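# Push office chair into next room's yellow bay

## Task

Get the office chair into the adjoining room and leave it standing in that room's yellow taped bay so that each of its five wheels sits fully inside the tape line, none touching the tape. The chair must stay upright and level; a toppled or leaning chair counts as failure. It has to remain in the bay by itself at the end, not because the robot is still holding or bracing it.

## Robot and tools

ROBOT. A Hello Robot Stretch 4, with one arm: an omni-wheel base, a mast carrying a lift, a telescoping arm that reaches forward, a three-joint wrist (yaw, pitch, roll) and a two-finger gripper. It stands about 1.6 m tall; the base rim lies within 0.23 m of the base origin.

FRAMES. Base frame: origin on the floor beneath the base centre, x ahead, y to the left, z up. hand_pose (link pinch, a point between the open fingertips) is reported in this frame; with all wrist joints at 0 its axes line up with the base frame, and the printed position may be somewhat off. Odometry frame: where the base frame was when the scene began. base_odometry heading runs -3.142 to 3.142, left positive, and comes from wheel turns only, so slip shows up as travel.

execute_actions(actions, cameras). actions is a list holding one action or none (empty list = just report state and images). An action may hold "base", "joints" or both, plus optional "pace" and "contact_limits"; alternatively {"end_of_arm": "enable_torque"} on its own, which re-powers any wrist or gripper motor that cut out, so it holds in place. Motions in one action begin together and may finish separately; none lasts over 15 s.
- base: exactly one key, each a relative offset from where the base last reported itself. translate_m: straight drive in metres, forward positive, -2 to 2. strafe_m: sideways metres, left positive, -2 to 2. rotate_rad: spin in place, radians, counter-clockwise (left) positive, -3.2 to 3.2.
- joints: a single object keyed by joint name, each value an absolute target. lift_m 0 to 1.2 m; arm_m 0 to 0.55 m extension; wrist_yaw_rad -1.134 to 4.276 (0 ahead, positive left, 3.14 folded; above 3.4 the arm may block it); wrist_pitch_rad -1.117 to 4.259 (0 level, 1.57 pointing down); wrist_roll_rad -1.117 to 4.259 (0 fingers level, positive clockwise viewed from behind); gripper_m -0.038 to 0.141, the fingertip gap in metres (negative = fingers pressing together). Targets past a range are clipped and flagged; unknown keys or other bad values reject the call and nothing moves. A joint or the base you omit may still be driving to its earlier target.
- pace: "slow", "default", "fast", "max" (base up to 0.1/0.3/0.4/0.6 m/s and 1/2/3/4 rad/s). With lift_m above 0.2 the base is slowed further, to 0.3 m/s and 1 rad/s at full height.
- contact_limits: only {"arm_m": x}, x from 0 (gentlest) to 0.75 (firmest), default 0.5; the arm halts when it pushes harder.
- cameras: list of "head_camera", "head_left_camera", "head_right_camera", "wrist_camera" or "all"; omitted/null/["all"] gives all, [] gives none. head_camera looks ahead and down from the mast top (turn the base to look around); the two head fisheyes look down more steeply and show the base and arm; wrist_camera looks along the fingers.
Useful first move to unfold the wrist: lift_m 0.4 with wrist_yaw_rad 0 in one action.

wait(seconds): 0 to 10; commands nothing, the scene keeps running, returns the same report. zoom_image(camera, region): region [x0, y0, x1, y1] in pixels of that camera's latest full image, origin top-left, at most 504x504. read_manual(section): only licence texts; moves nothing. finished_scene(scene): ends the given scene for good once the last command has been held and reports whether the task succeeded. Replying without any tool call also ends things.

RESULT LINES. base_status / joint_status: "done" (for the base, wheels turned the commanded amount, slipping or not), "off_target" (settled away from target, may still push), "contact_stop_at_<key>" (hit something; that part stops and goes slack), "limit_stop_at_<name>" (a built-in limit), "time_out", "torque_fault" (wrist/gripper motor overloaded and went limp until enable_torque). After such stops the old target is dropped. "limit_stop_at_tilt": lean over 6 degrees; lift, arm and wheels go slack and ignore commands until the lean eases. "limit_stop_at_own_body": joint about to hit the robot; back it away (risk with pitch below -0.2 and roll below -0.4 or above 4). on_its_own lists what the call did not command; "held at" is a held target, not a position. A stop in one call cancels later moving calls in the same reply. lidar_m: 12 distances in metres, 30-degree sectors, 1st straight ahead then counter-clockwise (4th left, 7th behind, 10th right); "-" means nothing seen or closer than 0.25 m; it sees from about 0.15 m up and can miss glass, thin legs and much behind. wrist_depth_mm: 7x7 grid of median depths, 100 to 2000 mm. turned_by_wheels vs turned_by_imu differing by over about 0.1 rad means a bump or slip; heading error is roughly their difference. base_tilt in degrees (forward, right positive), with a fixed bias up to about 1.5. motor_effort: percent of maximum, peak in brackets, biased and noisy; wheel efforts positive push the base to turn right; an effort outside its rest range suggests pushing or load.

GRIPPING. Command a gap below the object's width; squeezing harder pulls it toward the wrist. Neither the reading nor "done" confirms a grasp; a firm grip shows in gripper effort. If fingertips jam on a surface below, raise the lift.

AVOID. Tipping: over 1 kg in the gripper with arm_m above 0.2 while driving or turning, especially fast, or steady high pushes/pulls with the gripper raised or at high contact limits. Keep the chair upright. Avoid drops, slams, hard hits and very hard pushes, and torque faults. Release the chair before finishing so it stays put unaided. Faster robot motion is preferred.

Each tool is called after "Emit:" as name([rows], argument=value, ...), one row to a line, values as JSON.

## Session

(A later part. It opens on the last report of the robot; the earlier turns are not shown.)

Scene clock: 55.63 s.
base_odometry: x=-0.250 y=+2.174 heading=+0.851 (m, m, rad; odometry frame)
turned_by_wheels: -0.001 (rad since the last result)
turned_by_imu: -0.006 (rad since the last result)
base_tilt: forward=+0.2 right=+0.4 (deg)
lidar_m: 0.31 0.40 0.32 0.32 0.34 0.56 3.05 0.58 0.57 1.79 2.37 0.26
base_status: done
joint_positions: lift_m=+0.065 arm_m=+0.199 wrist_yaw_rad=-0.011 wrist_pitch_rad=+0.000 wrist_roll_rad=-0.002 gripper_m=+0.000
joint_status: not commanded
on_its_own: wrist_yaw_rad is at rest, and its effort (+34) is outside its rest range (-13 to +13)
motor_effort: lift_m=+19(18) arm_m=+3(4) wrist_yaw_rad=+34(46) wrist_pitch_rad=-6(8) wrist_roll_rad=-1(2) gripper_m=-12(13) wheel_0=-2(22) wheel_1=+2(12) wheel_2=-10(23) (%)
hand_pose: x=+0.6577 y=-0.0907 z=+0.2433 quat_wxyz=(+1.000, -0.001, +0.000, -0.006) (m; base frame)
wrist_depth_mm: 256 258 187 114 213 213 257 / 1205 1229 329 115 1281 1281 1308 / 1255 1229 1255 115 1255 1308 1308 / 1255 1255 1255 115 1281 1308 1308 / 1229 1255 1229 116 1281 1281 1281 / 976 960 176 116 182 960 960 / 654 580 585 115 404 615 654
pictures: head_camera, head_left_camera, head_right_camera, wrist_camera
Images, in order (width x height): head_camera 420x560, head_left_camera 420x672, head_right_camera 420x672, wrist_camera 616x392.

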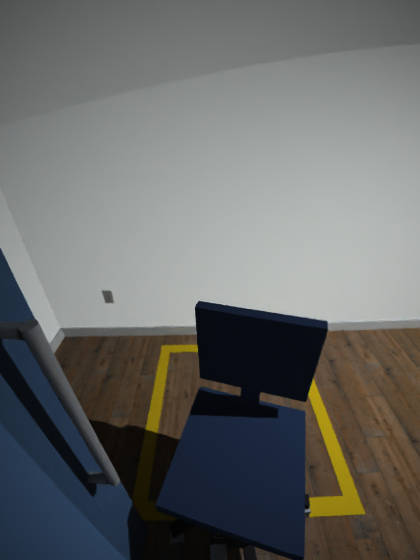

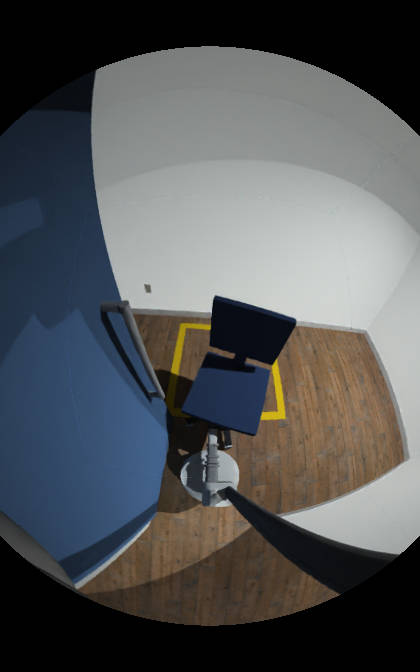

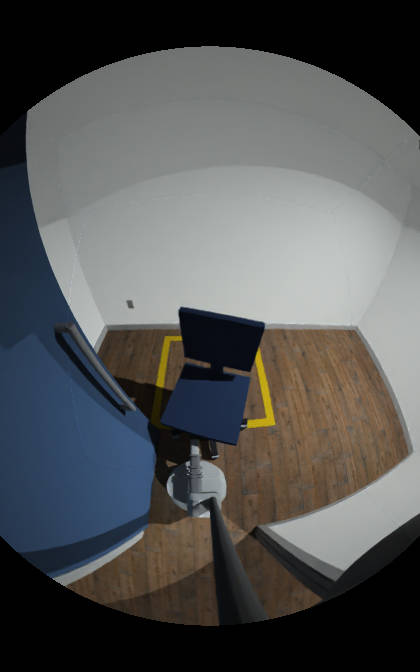

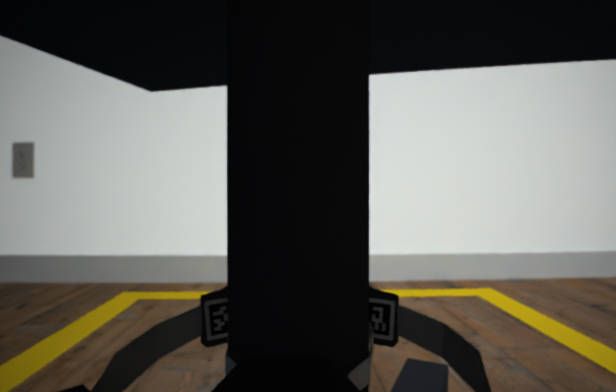

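Emit:
execute_actions([
  {"base":{"strafe_m":-0.04},"pace":"slow"},
], cameras=[])

Emit:
execute_actions([
  {"base":{"translate_m":0.48}},
], cameras=[])

Emit:
execute_actions([
  {"joints":{"gripper_m":0.11}},
], cameras=[])

Emit:
execute_actions([
  {"base":{"translate_m":-0.3},"joints":{"arm_m":0}},
])

Scene clock: 57.50 s.
base_odometry: x=-0.220 y=+2.148 heading=+0.852 (m, m, rad; odometry frame)
turned_by_wheels: +0.001 (rad since the last result)
turned_by_imu: +0.002 (rad since the last result)
base_tilt: forward=+0.2 right=+0.4 (deg)
lidar_m: 0.29 0.37 0.37 0.37 0.40 0.62 3.06 0.55 0.60 1.78 2.34 0.28
base_status: done
joint_positions: lift_m=+0.065 arm_m=+0.199 wrist_yaw_rad=+0.009 wrist_pitch_rad=+0.000 wrist_roll_rad=-0.002 gripper_m=+0.000
joint_status: not commanded
on_its_own: wrist_yaw_rad is at rest, and its effort (-26) is outside its rest range (-13 to +13)
motor_effort: lift_m=+18(18) arm_m=+4(4) wrist_yaw_rad=-26(34) wrist_pitch_rad=-6(7) wrist_roll_rad=-1(1) gripper_m=-13(15) wheel_0=+17(16) wheel_1=+0(8) wheel_2=+1(7) (%)
hand_pose: x=+0.6595 y=-0.0849 z=+0.2434 quat_wxyz=(+1.000, -0.001, +0.000, +0.004) (m; base frame)
wrist_depth_mm: 256 240 119 116 213 259 258 / 1281 397 120 116 1229 1255 1255 / 1255 1281 120 116 1229 1255 1281 / 1281 1255 120 116 1255 1255 1255 / 1281 1255 121 116 1255 1281 1281 / 976 976 121 117 891 976 960 / 661 585 122 115 430 621 654
pictures: none
No camera images: the call's "cameras" was empty. Leave "cameras" out to get every camera's image.

Scene clock: 60.57 s.
base_odometry: x=+0.096 y=+2.509 heading=+0.852 (m, m, rad; odometry frame)
turned_by_wheels: -0.001 (rad since the last result)
turned_by_imu: -0.005 (rad since the last result)
base_tilt: forward=+0.2 right=+0.4 (deg)
lidar_m: 0.28 0.45 1.34 0.32 0.28 0.54 3.58 0.95 1.30 2.40 1.71 0.26
base_status: done
joint_positions: lift_m=+0.065 arm_m=+0.199 wrist_yaw_rad=-0.012 wrist_pitch_rad=+0.000 wrist_roll_rad=-0.002 gripper_m=+0.000
joint_status: not commanded
on_its_own: wrist_yaw_rad is at rest, and its effort (+35) is outside its rest range (-13 to +13)
motor_effort: lift_m=+19(18) arm_m=+3(4) wrist_yaw_rad=+35(44) wrist_pitch_rad=-6(6) wrist_roll_rad=-1(2) gripper_m=-12(13) wheel_0=-2(17) wheel_1=+1(10) wheel_2=-9(25) (%)
hand_pose: x=+0.6577 y=-0.0908 z=+0.2433 quat_wxyz=(+1.000, -0.001, +0.000, -0.006) (m; base frame)
wrist_depth_mm: 257 259 187 115 213 259 267 / 768 778 330 115 798 809 820 / 768 788 788 116 809 809 809 / 759 778 788 116 798 798 820 / 778 778 788 116 809 809 820 / 759 778 176 116 182 809 798 / 654 377 377 115 591 615 654
pictures: none
No camera images: the call's "cameras" was empty. Leave "cameras" out to get every camera's image.

Scene clock: 62.50 s.
base_odometry: x=+0.096 y=+2.509 heading=+0.852 (m, m, rad; odometry frame)
turned_by_wheels: +0.000 (rad since the last result)
turned_by_imu: +0.000 (rad since the last result)
base_tilt: forward=+0.3 right=+0.4 (deg)
lidar_m: 0.25 0.45 1.34 0.32 0.27 0.53 3.59 0.96 1.28 2.41 1.70 0.26
base_status: not commanded
joint_positions: lift_m=+0.065 arm_m=+0.199 wrist_yaw_rad=-0.009 wrist_pitch_rad=+0.000 wrist_roll_rad=-0.002 gripper_m=+0.110
joint_status: all done
on_its_own: wrist_yaw_rad is at rest, and its effort (+25) is outside its rest range (-13 to +13)
motor_effort: lift_m=+18(18) arm_m=+4(4) wrist_yaw_rad=+25(38) wrist_pitch_rad=-5(6) wrist_roll_rad=-1(1) gripper_m=+1(11) wheel_0=-2(2) wheel_1=+1(1) wheel_2=-9(9) (%)
hand_pose: x=+0.6580 y=-0.0900 z=+0.2434 quat_wxyz=(+1.000, -0.001, +0.000, -0.004) (m; base frame)
wrist_depth_mm: 256 257 199 131 214 257 267 / 778 778 362 131 798 809 809 / 788 788 788 131 798 809 809 / 768 788 788 132 809 809 820 / 778 788 788 132 809 809 820 / 768 204 788 132 202 788 798 / 654 585 379 132 621 621 654
pictures: none
No camera images: the call's "cameras" was empty. Leave "cameras" out to get every camera's image.

Scene clock: 64.97 s.
base_odometry: x=-0.102 y=+2.283 heading=+0.851 (m, m, rad; odometry frame)
turned_by_wheels: +0.000 (rad since the last result)
turned_by_imu: -0.001 (rad since the last result)
base_tilt: forward=+0.3 right=+0.4 (deg)
lidar_m: 0.55 1.55 0.31 0.32 0.38 0.58 3.26 0.68 0.87 2.40 2.08 0.55
base_status: done
joint_positions: lift_m=+0.065 arm_m=+0.003 wrist_yaw_rad=+0.000 wrist_pitch_rad=+0.000 wrist_roll_rad=-0.002 gripper_m=+0.110
joint_status: all done
joint sent to its limit — the command would take arm_m past its lower limit, so that joint was sent only as far as its limit.
motor_effort: lift_m=+18(18) arm_m=-4(6) wrist_yaw_rad=+0(27) wrist_pitch_rad=-6(6) wrist_roll_rad=-1(0) gripper_m=-1(0) wheel_0=-2(9) wheel_1=-2(8) wheel_2=+2(11) (%)
hand_pose: x=+0.4619 y=-0.0874 z=+0.2433 quat_wxyz=(+1.000, -0.001, +0.000, +0.000) (m; base frame)
wrist_depth_mm: 1255 1281 1255 345 407 1281 1281 / 1255 500 430 389 436 1281 1281 / 1255 1281 820 634 1281 1308 1308 / 1281 1281 1281 1281 1281 1308 1281 / 1255 1281 1281 1281 1281 1281 1308 / 991 580 640 615 198 991 976 / 661 580 634 151 627 496 661
pictures: head_camera, head_left_camera, head_right_camera, wrist_camera
Images, in order (width x height): head_camera 420x560, head_left_camera 420x672, head_right_camera 420x672, wrist_camera 616x392.

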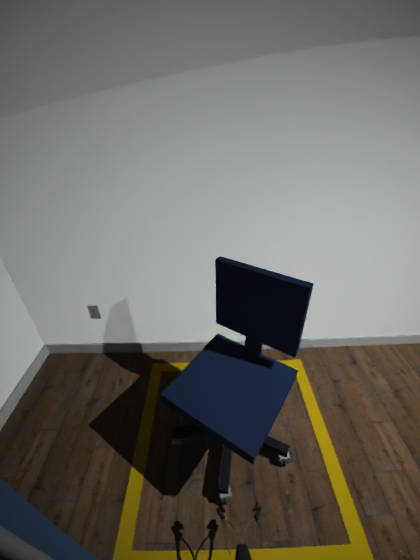

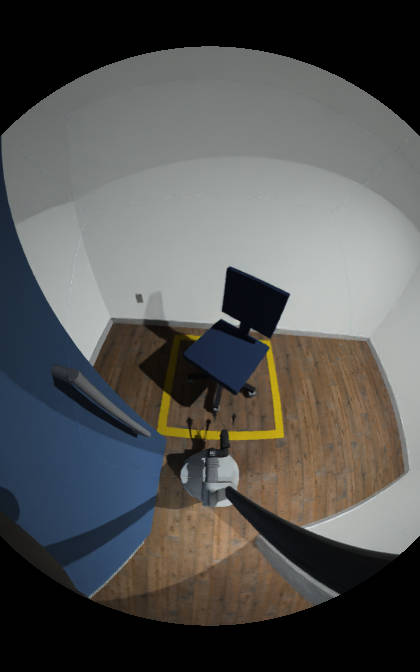

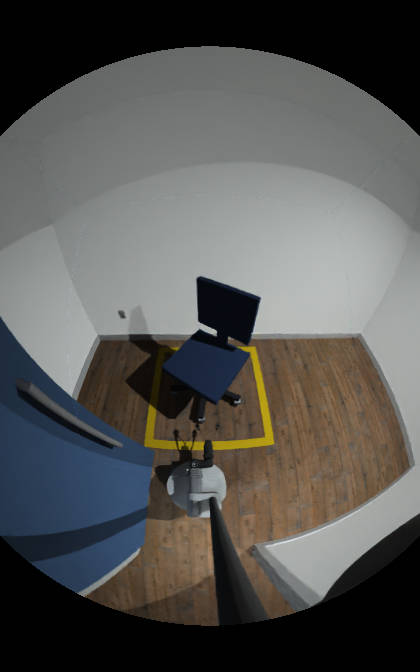

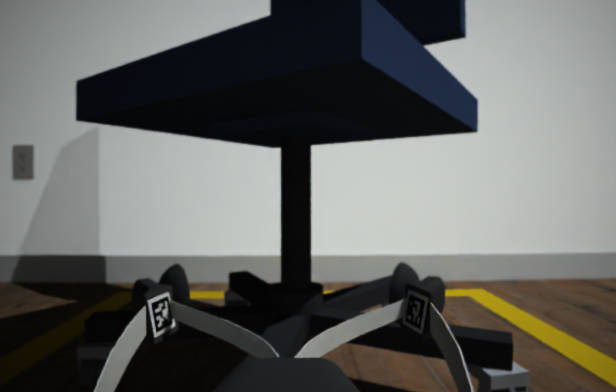

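Emit:
finished_scene(scene=1)

The scene is finished: the task was done.


## Next scene

The same job, from a new start.

Emit:
execute_actions([
  {"joints":{"lift_m":0.4,"wrist_yaw_rad":0,"gripper_m":0.14}},
])

Scene clock: 2.47 s.
base_odometry: x=+0.000 y=+0.000 heading=+0.000 (m, m, rad; odometry frame)
turned_by_wheels: +0.000 (rad since the last result)
turned_by_imu: +0.000 (rad since the last result)
base_tilt: forward=+0.2 right=+0.4 (deg)
lidar_m: 0.86 0.95 0.91 0.98 1.45 1.29 2.09 1.59 1.55 1.07 0.82 0.78
base_status: not commanded
joint_positions: lift_m=+0.400 arm_m=+0.002 wrist_yaw_rad=+0.001 wrist_pitch_rad=+0.000 wrist_roll_rad=-0.002 gripper_m=+0.140
joint_status: all done
motor_effort: lift_m=+23(25) arm_m=-1(1) wrist_yaw_rad=-1(7) wrist_pitch_rad=-6(6) wrist_roll_rad=-1(1) gripper_m=+0(2) wheel_0=+1(1) wheel_1=-1(1) wheel_2=+0(1) (%)
hand_pose: x=+0.4613 y=-0.0872 z=+0.5779 quat_wxyz=(+1.000, -0.001, +0.000, +0.000) (m; base frame)
wrist_depth_mm: 809 891 788 654 580 525 477 / 798 904 768 668 585 525 480 / 798 891 798 668 591 521 477 / 798 904 778 668 585 530 480 / 809 891 778 676 597 530 477 / 778 206 750 676 569 500 480 / 809 878 768 136 585 512 484
pictures: head_camera, head_left_camera, head_right_camera, wrist_camera
Images, in order (width x height): head_camera 420x560, head_left_camera 420x672, head_right_camera 420x672, wrist_camera 616x392.

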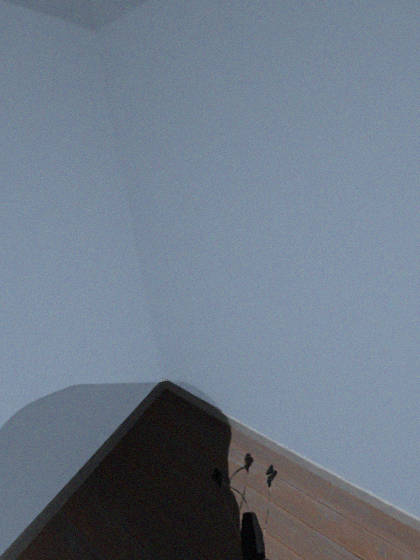

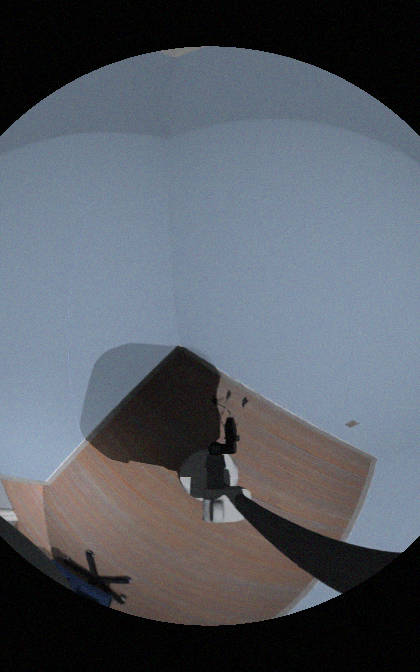

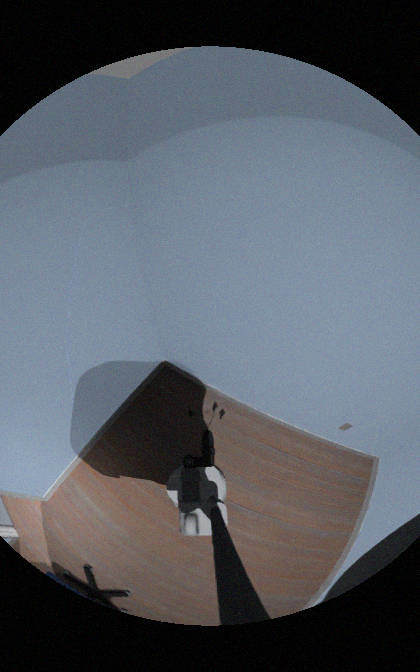

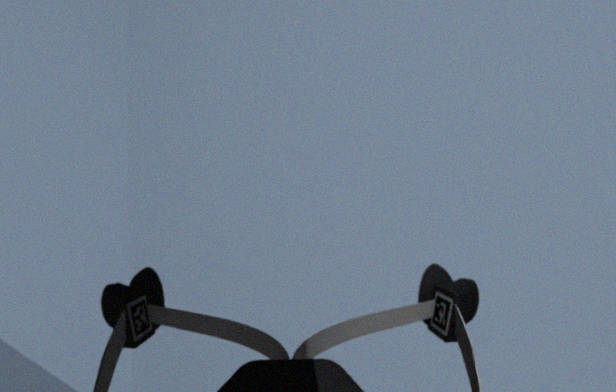

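Emit:
execute_actions([
  {"base":{"rotate_rad":0.92},"joints":{"lift_m":0.065}},
], cameras=["head_left_camera"])

Emit:
execute_actions([
  {"base":{"translate_m":-1.1},"pace":"fast"},
], cameras=[])

Emit:
execute_actions([
  {"base":{"strafe_m":1.6},"pace":"fast"},
])

Scene clock: 6.10 s.
base_odometry: x=+0.000 y=+0.000 heading=+0.919 (m, m, rad; odometry frame)
turned_by_wheels: +0.919 (rad since the last result)
turned_by_imu: +0.923 (rad since the last result)
base_tilt: forward=+0.2 right=+0.4 (deg)
lidar_m: 0.92 0.96 1.25 1.29 2.35 1.66 1.57 1.22 0.84 0.79 0.82 0.98
base_status: done
joint_positions: lift_m=+0.065 arm_m=+0.002 wrist_yaw_rad=+0.000 wrist_pitch_rad=+0.000 wrist_roll_rad=-0.002 gripper_m=+0.140
joint_status: all done
motor_effort: lift_m=+17(23) arm_m=-1(1) wrist_yaw_rad=+1(0) wrist_pitch_rad=-6(6) wrist_roll_rad=-1(1) gripper_m=-1(0) wheel_0=-4(7) wheel_1=-4(9) wheel_2=-5(12) (%)
hand_pose: x=+0.4613 y=-0.0873 z=+0.2434 quat_wxyz=(+1.000, -0.001, +0.000, +0.000) (m; base frame)
wrist_depth_mm: 661 683 707 707 741 750 759 / 668 683 699 723 715 741 750 / 676 676 699 707 723 732 750 / 683 683 699 707 732 741 759 / 676 683 699 715 715 741 759 / 654 205 699 715 707 723 759 / 654 634 661 136 661 621 668
pictures: head_left_camera
Images, in order (width x height): head_left_camera 420x672.

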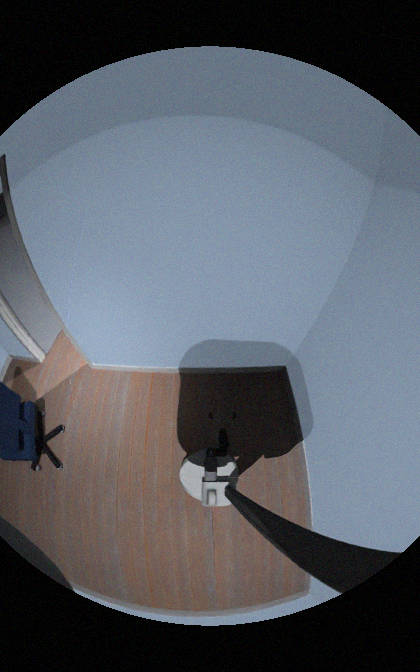

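Scene clock: 10.13 s.
base_odometry: x=-0.667 y=-0.874 heading=+0.919 (m, m, rad; odometry frame)
turned_by_wheels: +0.000 (rad since the last result)
turned_by_imu: -0.004 (rad since the last result)
base_tilt: forward=+0.2 right=+0.4 (deg)
lidar_m: 2.02 2.08 1.55 2.34 0.72 0.51 0.46 0.47 0.65 0.85 0.87 1.17
base_status: done
joint_positions: lift_m=+0.065 arm_m=+0.002 wrist_yaw_rad=+0.000 wrist_pitch_rad=+0.000 wrist_roll_rad=-0.002 gripper_m=+0.140
joint_status: not commanded
motor_effort: lift_m=+18(18) arm_m=-1(1) wrist_yaw_rad=+0(0) wrist_pitch_rad=-5(6) wrist_roll_rad=-1(1) gripper_m=+0(0) wheel_0=-2(10) wheel_1=-2(8) wheel_2=+1(17) (%)
hand_pose: x=+0.4613 y=-0.0873 z=+0.2433 quat_wxyz=(+1.000, -0.001, +0.000, +0.000) (m; base frame)
wrist_depth_mm: 1618 1661 1708 1756 1863 1366 1008 / 1661 1708 1708 1808 1756 1366 991 / 1661 1661 1756 1808 1808 1366 1008 / 1661 1661 1708 1808 1808 1366 991 / 1661 1708 1756 1708 1808 1366 991 / 1025 206 1025 1025 842 842 917 / 676 634 661 137 676 634 668
pictures: none
No camera images: the call's "cameras" was empty. Leave "cameras" out to get every camera's image.

Scene clock: 15.27 s.
base_odometry: x=-1.939 y=+0.096 heading=+0.919 (m, m, rad; odometry frame)
turned_by_wheels: +0.000 (rad since the last result)
turned_by_imu: +0.002 (rad since the last result)
base_tilt: forward=+0.3 right=+0.4 (deg)
lidar_m: 0.70 0.98 1.33 1.24 0.87 0.58 0.55 0.55 0.75 1.82 2.52 0.87
base_status: done
joint_positions: lift_m=+0.065 arm_m=+0.002 wrist_yaw_rad=+0.000 wrist_pitch_rad=+0.000 wrist_roll_rad=-0.002 gripper_m=+0.140
joint_status: not commanded
motor_effort: lift_m=+18(19) arm_m=-1(1) wrist_yaw_rad=+0(1) wrist_pitch_rad=-6(6) wrist_roll_rad=-1(1) gripper_m=+1(1) wheel_0=+3(14) wheel_1=-2(13) wheel_2=+0(0) (%)
hand_pose: x=+0.4613 y=-0.0874 z=+0.2433 quat_wxyz=(+1.000, -0.001, +0.000, +0.000) (m; base frame)
wrist_depth_mm: 1618 1576 - 1008 798 1756 1863 / 1576 484 521 580 1708 1756 1808 / 1537 1618 676 723 1756 1708 1756 / 1576 1661 - - 1708 1708 1863 / 1618 1576 1661 1921 1661 1756 1808 / 991 206 732 750 634 831 960 / 676 634 473 136 634 634 668
pictures: head_camera, head_left_camera, head_right_camera, wrist_camera
Images, in order (width x height): head_camera 420x560, head_left_camera 420x672, head_right_camera 420x672, wrist_camera 616x392.

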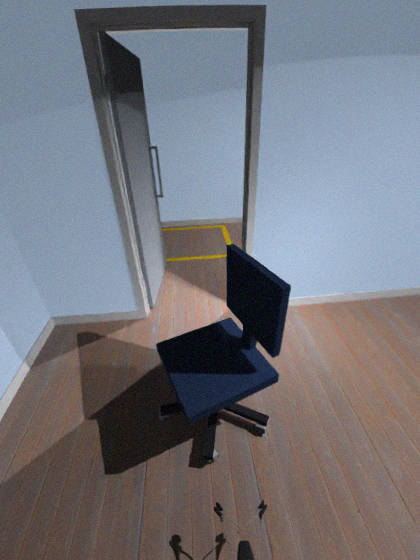

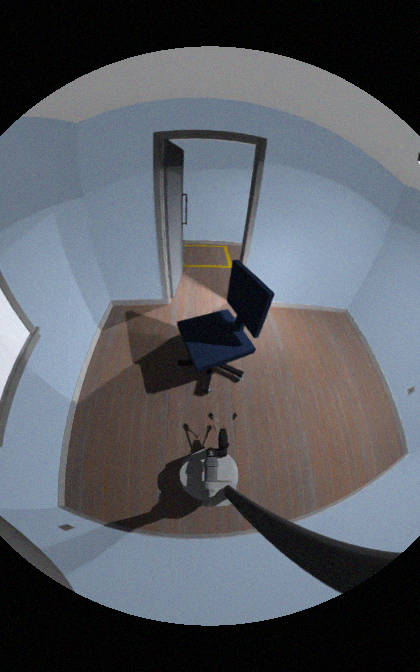

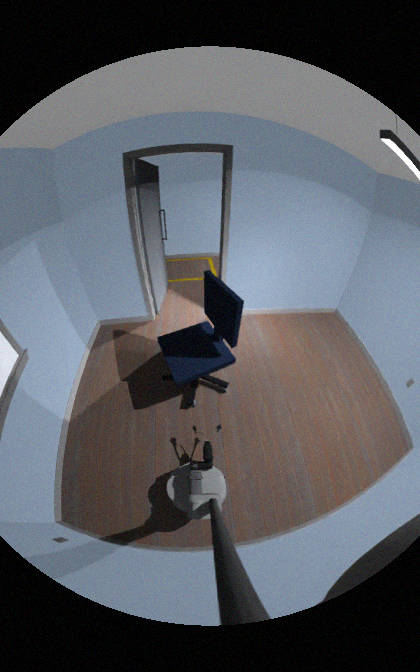

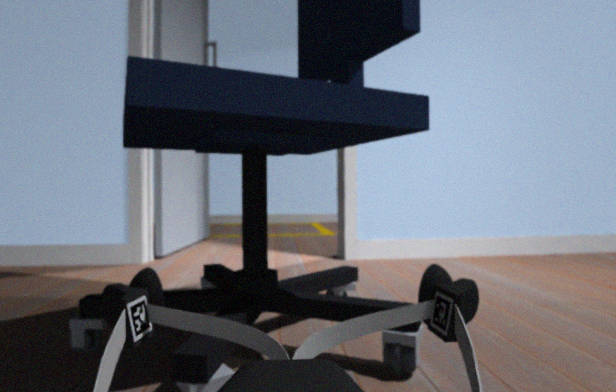

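Rotating about 0.08 lines up both the column and the door.

Emit:
execute_actions([
  {"base":{"rotate_rad":0.08},"joints":{"arm_m":0.25}},
], cameras=["wrist_camera"])

Emit:
execute_actions([
  {"base":{"translate_m":0.37}},
], cameras=["wrist_camera","head_camera"])

Scene clock: 17.57 s.
base_odometry: x=-1.939 y=+0.097 heading=+0.998 (m, m, rad; odometry frame)
turned_by_wheels: +0.079 (rad since the last result)
turned_by_imu: +0.080 (rad since the last result)
base_tilt: forward=+0.2 right=+0.4 (deg)
lidar_m: 0.70 1.78 1.28 1.24 0.77 0.57 0.54 0.56 0.81 2.45 2.56 0.83
base_status: done
joint_positions: lift_m=+0.065 arm_m=+0.249 wrist_yaw_rad=+0.000 wrist_pitch_rad=+0.000 wrist_roll_rad=-0.002 gripper_m=+0.140
joint_status: all done
motor_effort: lift_m=+19(19) arm_m=+5(3) wrist_yaw_rad=+1(1) wrist_pitch_rad=-5(5) wrist_roll_rad=-1(1) gripper_m=+1(1) wheel_0=-2(3) wheel_1=-3(5) wheel_2=-3(10) (%)
hand_pose: x=+0.7086 y=-0.0874 z=+0.2433 quat_wxyz=(+1.000, -0.001, +0.000, +0.000) (m; base frame)
wrist_depth_mm: 1430 253 272 291 317 351 1464 / 1464 387 389 392 394 394 1464 / 1430 1464 1661 517 1430 1430 1464 / 1430 1464 - - 1430 1430 1464 / 1397 1464 1661 1397 1464 1430 1430 / 991 206 788 521 647 831 946 / 488 500 512 136 459 421 654
pictures: wrist_camera
Images, in order (width x height): wrist_camera 616x392.

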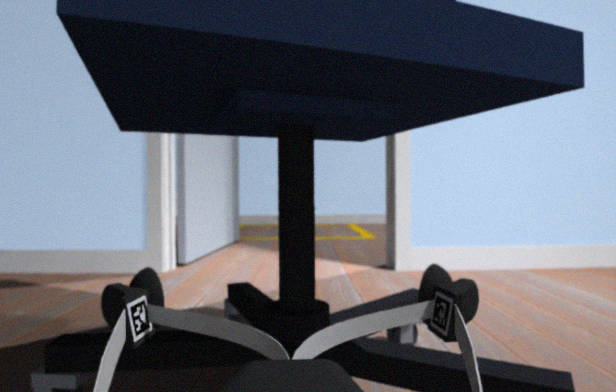

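Scene clock: 20.27 s.
base_odometry: x=-1.739 y=+0.407 heading=+0.998 (m, m, rad; odometry frame)
turned_by_wheels: +0.000 (rad since the last result)
turned_by_imu: +0.001 (rad since the last result)
base_tilt: forward=+0.2 right=+0.4 (deg)
lidar_m: 0.33 0.60 1.25 1.22 1.28 0.96 0.91 0.96 1.36 2.47 2.17 0.42
base_status: done
joint_positions: lift_m=+0.065 arm_m=+0.249 wrist_yaw_rad=-0.003 wrist_pitch_rad=+0.000 wrist_roll_rad=-0.002 gripper_m=+0.140
joint_status: not commanded
motor_effort: lift_m=+19(19) arm_m=+5(5) wrist_yaw_rad=+8(7) wrist_pitch_rad=-5(6) wrist_roll_rad=-1(1) gripper_m=+1(0) wheel_0=+2(8) wheel_1=+2(8) wheel_2=-6(14) (%)
hand_pose: x=+0.7083 y=-0.0882 z=+0.2433 quat_wxyz=(+1.000, -0.001, +0.000, -0.001) (m; base frame)
wrist_depth_mm: 251 207 209 148 211 258 266 / 1060 1060 389 148 392 1078 1098 / 1098 1118 1661 148 - 1060 1118 / 1078 1118 1756 148 - 1078 1118 / 1118 1118 1576 149 1366 1098 1098 / 1008 213 991 149 215 831 960 / 668 627 421 137 627 621 654
pictures: head_camera, wrist_camera
Images, in order (width x height): head_camera 420x560, wrist_camera 616x392.

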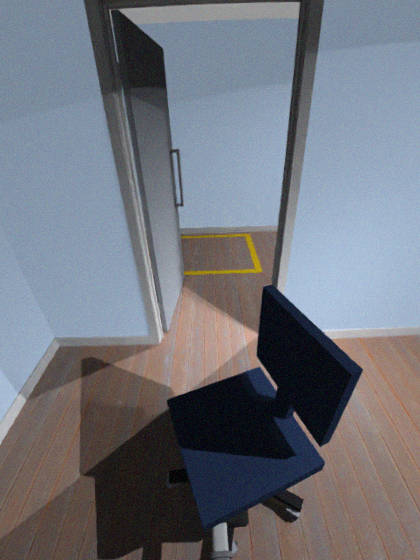

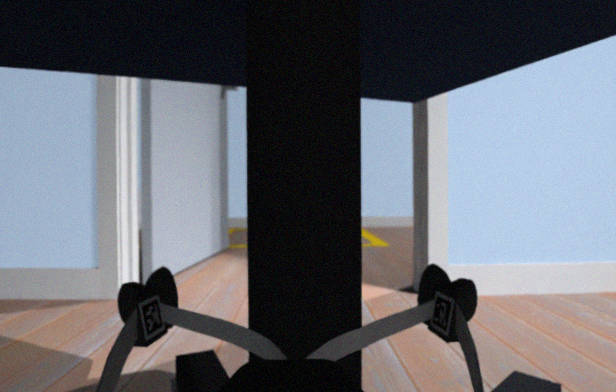

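Emit:
execute_actions([
  {"base":{"translate_m":0.7},"joints":{"gripper_m":0}},
], cameras=["head_right_camera","head_camera"])

Emit:
execute_actions([
  {"base":{"translate_m":0.9}},
], cameras=["head_left_camera","head_camera"])

Scene clock: 24.73 s.
base_odometry: x=-1.359 y=+0.995 heading=+0.997 (m, m, rad; odometry frame)
turned_by_wheels: -0.001 (rad since the last result)
turned_by_imu: -0.008 (rad since the last result)
base_tilt: forward=+0.3 right=+0.4 (deg)
lidar_m: 0.32 0.35 1.28 1.25 1.26 1.68 1.61 1.70 2.29 2.48 1.20 0.38
base_status: done
joint_positions: lift_m=+0.065 arm_m=+0.249 wrist_yaw_rad=-0.014 wrist_pitch_rad=+0.000 wrist_roll_rad=-0.002 gripper_m=+0.000
joint_status: all done
on_its_own: wrist_yaw_rad is at rest, and its effort (+40) is outside its rest range (-13 to +13)
motor_effort: lift_m=+19(18) arm_m=+6(7) wrist_yaw_rad=+40(41) wrist_pitch_rad=-6(7) wrist_roll_rad=-1(1) gripper_m=-11(14) wheel_0=-3(11) wheel_1=+0(9) wheel_2=-13(26) (%)
hand_pose: x=+0.7071 y=-0.0915 z=+0.2432 quat_wxyz=(+1.000, -0.001, +0.000, -0.007) (m; base frame)
wrist_depth_mm: 253 208 185 115 199 258 256 / 634 878 325 115 359 397 477 / 699 1008 1366 116 - - 500 / 691 1008 - 115 - - 500 / 699 991 1366 116 1576 1863 500 / 691 917 181 116 180 991 504 / 654 591 585 115 591 591 500
pictures: head_camera, head_right_camera
Images, in order (width x height): head_camera 420x560, head_right_camera 420x672.

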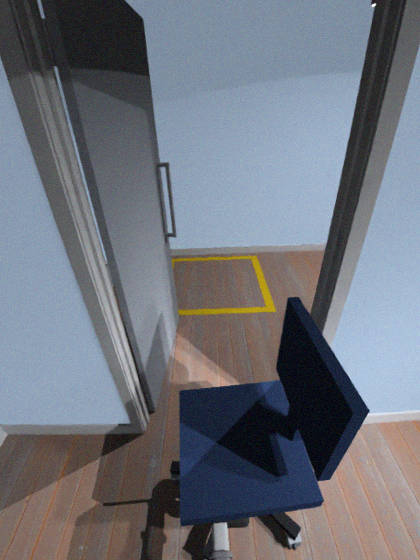

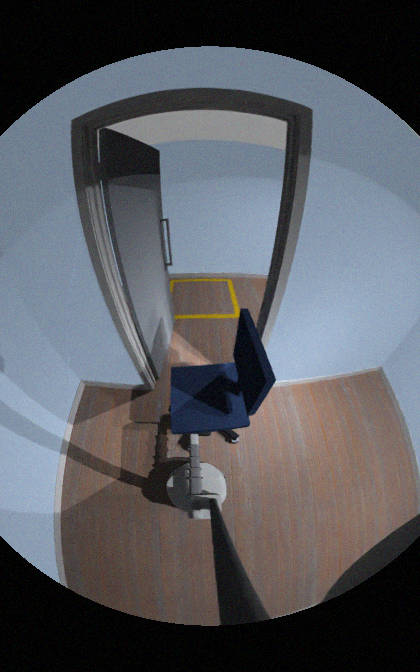

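Scene clock: 29.20 s.
base_odometry: x=-0.870 y=+1.750 heading=+0.996 (m, m, rad; odometry frame)
turned_by_wheels: -0.001 (rad since the last result)
turned_by_imu: -0.010 (rad since the last result)
base_tilt: forward=+0.3 right=+0.4 (deg)
lidar_m: 0.36 0.40 0.36 0.38 1.30 1.77 2.52 2.64 2.57 0.44 2.59 0.35
base_status: done
joint_positions: lift_m=+0.065 arm_m=+0.249 wrist_yaw_rad=-0.011 wrist_pitch_rad=+0.000 wrist_roll_rad=-0.002 gripper_m=+0.000
joint_status: not commanded
on_its_own: wrist_yaw_rad is at rest, and its effort (+31) is outside its rest range (-13 to +13)
motor_effort: lift_m=+19(19) arm_m=+6(6) wrist_yaw_rad=+31(46) wrist_pitch_rad=-6(6) wrist_roll_rad=-1(1) gripper_m=-11(11) wheel_0=-1(6) wheel_1=+3(7) wheel_2=-11(27) (%)
hand_pose: x=+0.7074 y=-0.0905 z=+0.2433 quat_wxyz=(+1.000, -0.001, +0.000, -0.005) (m; base frame)
wrist_depth_mm: 253 237 185 115 212 212 255 / 1708 387 324 115 1756 1708 1756 / 1661 1661 1708 115 1756 1756 1756 / 1708 1708 1661 115 1808 1756 1808 / 1661 1708 1397 115 1708 1661 1756 / 991 991 174 116 183 960 976 / 676 159 384 115 591 621 647
pictures: head_camera, head_left_camera
Images, in order (width x height): head_camera 420x560, head_left_camera 420x672.

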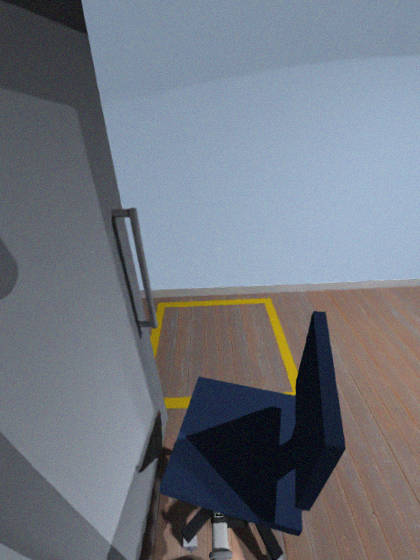

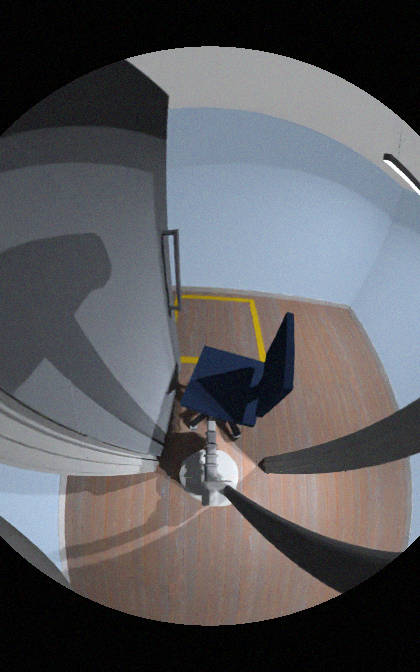

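Emit:
execute_actions([
  {"base":{"translate_m":0.95}},
], cameras=[])

Emit:
execute_actions([
  {"base":{"rotate_rad":0.1},"pace":"slow"},
], cameras=[])

Emit:
execute_actions([
  {"joints":{"gripper_m":0.11}},
], cameras=[])

Emit:
execute_actions([
  {"base":{"translate_m":-0.2},"joints":{"arm_m":0.01}},
])

Scene clock: 34.23 s.
base_odometry: x=-0.354 y=+2.547 heading=+0.996 (m, m, rad; odometry frame)
turned_by_wheels: +0.000 (rad since the last result)
turned_by_imu: -0.005 (rad since the last result)
base_tilt: forward=+0.3 right=+0.4 (deg)
lidar_m: 0.35 0.47 1.28 0.25 0.27 0.44 3.55 0.93 1.18 2.49 1.79 0.31
base_status: done
joint_positions: lift_m=+0.065 arm_m=+0.249 wrist_yaw_rad=-0.009 wrist_pitch_rad=+0.000 wrist_roll_rad=-0.002 gripper_m=+0.000
joint_status: not commanded
on_its_own: wrist_yaw_rad is at rest, and its effort (+27) is outside its rest range (-13 to +13)
motor_effort: lift_m=+19(19) arm_m=+6(6) wrist_yaw_rad=+27(36) wrist_pitch_rad=-5(6) wrist_roll_rad=-2(1) gripper_m=-10(10) wheel_0=+2(6) wheel_1=+2(9) wheel_2=-9(25) (%)
hand_pose: x=+0.7075 y=-0.0900 z=+0.2433 quat_wxyz=(+1.000, -0.001, +0.000, -0.005) (m; base frame)
wrist_depth_mm: 253 255 185 115 212 258 267 / 788 788 324 115 809 820 820 / 778 778 788 115 820 809 842 / 768 788 798 115 809 809 831 / 759 778 788 116 831 831 831 / 768 759 175 116 183 820 820 / 661 591 387 115 379 615 654
pictures: none
No camera images: the call's "cameras" was empty. Leave "cameras" out to get every camera's image.

Scene clock: 35.23 s.
base_odometry: x=-0.354 y=+2.547 heading=+1.095 (m, m, rad; odometry frame)
turned_by_wheels: +0.099 (rad since the last result)
turned_by_imu: +0.097 (rad since the last result)
base_tilt: forward=+0.2 right=+0.4 (deg)
lidar_m: 0.33 0.52 1.25 0.25 0.29 0.50 3.49 0.93 1.32 2.49 1.66 0.31
base_status: done
joint_positions: lift_m=+0.065 arm_m=+0.249 wrist_yaw_rad=+0.001 wrist_pitch_rad=+0.001 wrist_roll_rad=-0.002 gripper_m=+0.000
joint_status: not commanded
motor_effort: lift_m=+19(19) arm_m=+3(6) wrist_yaw_rad=-3(75) wrist_pitch_rad=-8(8) wrist_roll_rad=-1(1) gripper_m=-13(15) wheel_0=-6(25) wheel_1=-4(11) wheel_2=-6(28) (%)
hand_pose: x=+0.7088 y=-0.0872 z=+0.2431 quat_wxyz=(+1.000, -0.001, +0.000, +0.000) (m; base frame)
wrist_depth_mm: 251 253 184 121 213 256 265 / 820 809 324 122 778 778 750 / 820 820 809 122 788 778 759 / 831 820 788 122 788 778 768 / 842 820 809 122 778 778 759 / 831 809 179 123 186 759 759 / 661 163 387 121 591 609 654
pictures: none
No camera images: the call's "cameras" was empty. Leave "cameras" out to get every camera's image.

Scene clock: 37.17 s.
base_odometry: x=-0.354 y=+2.547 heading=+1.095 (m, m, rad; odometry frame)
turned_by_wheels: +0.000 (rad since the last result)
turned_by_imu: +0.000 (rad since the last result)
base_tilt: forward=+0.3 right=+0.4 (deg)
lidar_m: 0.34 0.53 1.25 0.25 0.30 0.51 3.49 0.95 1.31 2.50 1.65 0.32
base_status: not commanded
joint_positions: lift_m=+0.065 arm_m=+0.249 wrist_yaw_rad=-0.006 wrist_pitch_rad=+0.000 wrist_roll_rad=-0.002 gripper_m=+0.110
joint_status: all done
on_its_own: wrist_yaw_rad is at rest, and its effort (+18) is outside its rest range (-13 to +13)
motor_effort: lift_m=+19(19) arm_m=+3(4) wrist_yaw_rad=+18(19) wrist_pitch_rad=-5(7) wrist_roll_rad=-1(1) gripper_m=-1(14) wheel_0=-4(6) wheel_1=-4(4) wheel_2=-5(6) (%)
hand_pose: x=+0.7082 y=-0.0891 z=+0.2433 quat_wxyz=(+1.000, -0.001, +0.000, -0.003) (m; base frame)
wrist_depth_mm: 252 252 184 129 213 257 267 / 820 820 324 129 768 778 778 / 820 820 788 129 788 788 759 / 820 831 809 129 788 778 768 / 820 809 798 130 788 778 768 / 820 211 178 130 202 778 759 / 668 627 382 129 621 615 647
pictures: none
No camera images: the call's "cameras" was empty. Leave "cameras" out to get every camera's image.

Scene clock: 39.23 s.
base_odometry: x=-0.445 y=+2.369 heading=+1.095 (m, m, rad; odometry frame)
turned_by_wheels: +0.000 (rad since the last result)
turned_by_imu: -0.001 (rad since the last result)
base_tilt: forward=+0.3 right=+0.4 (deg)
lidar_m: 0.51 0.74 0.26 0.29 0.33 0.57 3.29 0.75 1.02 2.48 1.92 0.51
base_status: done
joint_positions: lift_m=+0.065 arm_m=+0.011 wrist_yaw_rad=+0.000 wrist_pitch_rad=+0.000 wrist_roll_rad=-0.002 gripper_m=+0.110
joint_status: all done
motor_effort: lift_m=+19(19) arm_m=-5(7) wrist_yaw_rad=+1(17) wrist_pitch_rad=-5(6) wrist_roll_rad=-1(1) gripper_m=+1(1) wheel_0=-2(7) wheel_1=-4(7) wheel_2=+3(12) (%)
hand_pose: x=+0.4702 y=-0.0874 z=+0.2433 quat_wxyz=(+1.000, -0.001, +0.000, +0.000) (m; base frame)
wrist_depth_mm: 1229 1229 330 281 310 1182 1182 / 1229 427 382 387 387 1160 1160 / 1255 1255 1229 559 1182 1160 1138 / 1281 1229 1229 1205 1229 1205 1160 / 1281 1255 1205 1205 1182 1160 1205 / 991 831 668 569 202 976 976 / 544 477 517 140 591 508 661
pictures: head_camera, head_left_camera, head_right_camera, wrist_camera
Images, in order (width x height): head_camera 420x560, head_left_camera 420x672, head_right_camera 420x672, wrist_camera 616x392.

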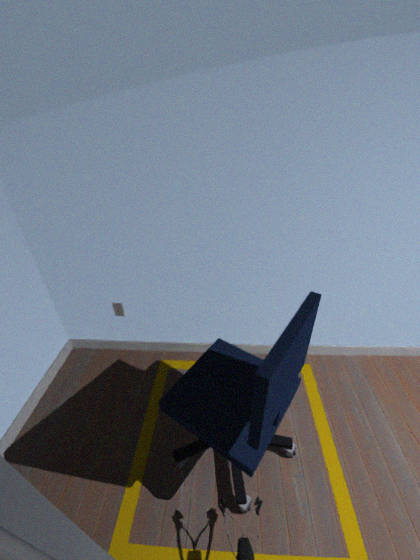

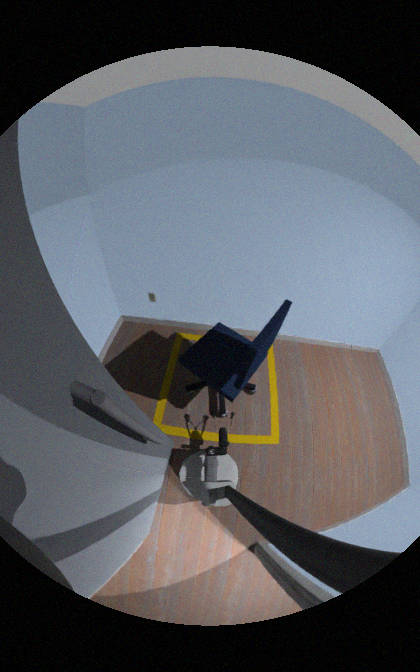

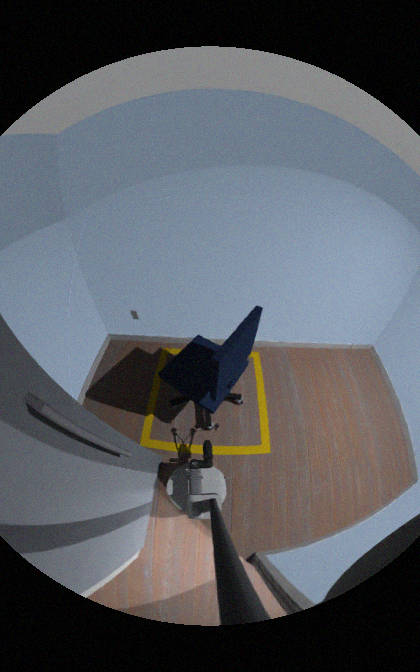

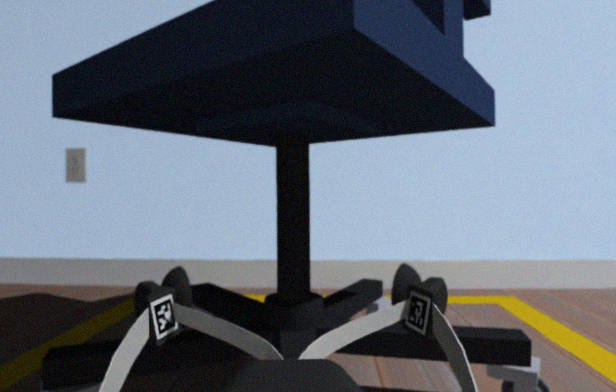

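Emit:
finished_scene(scene=2)

The scene is finished: the task was done.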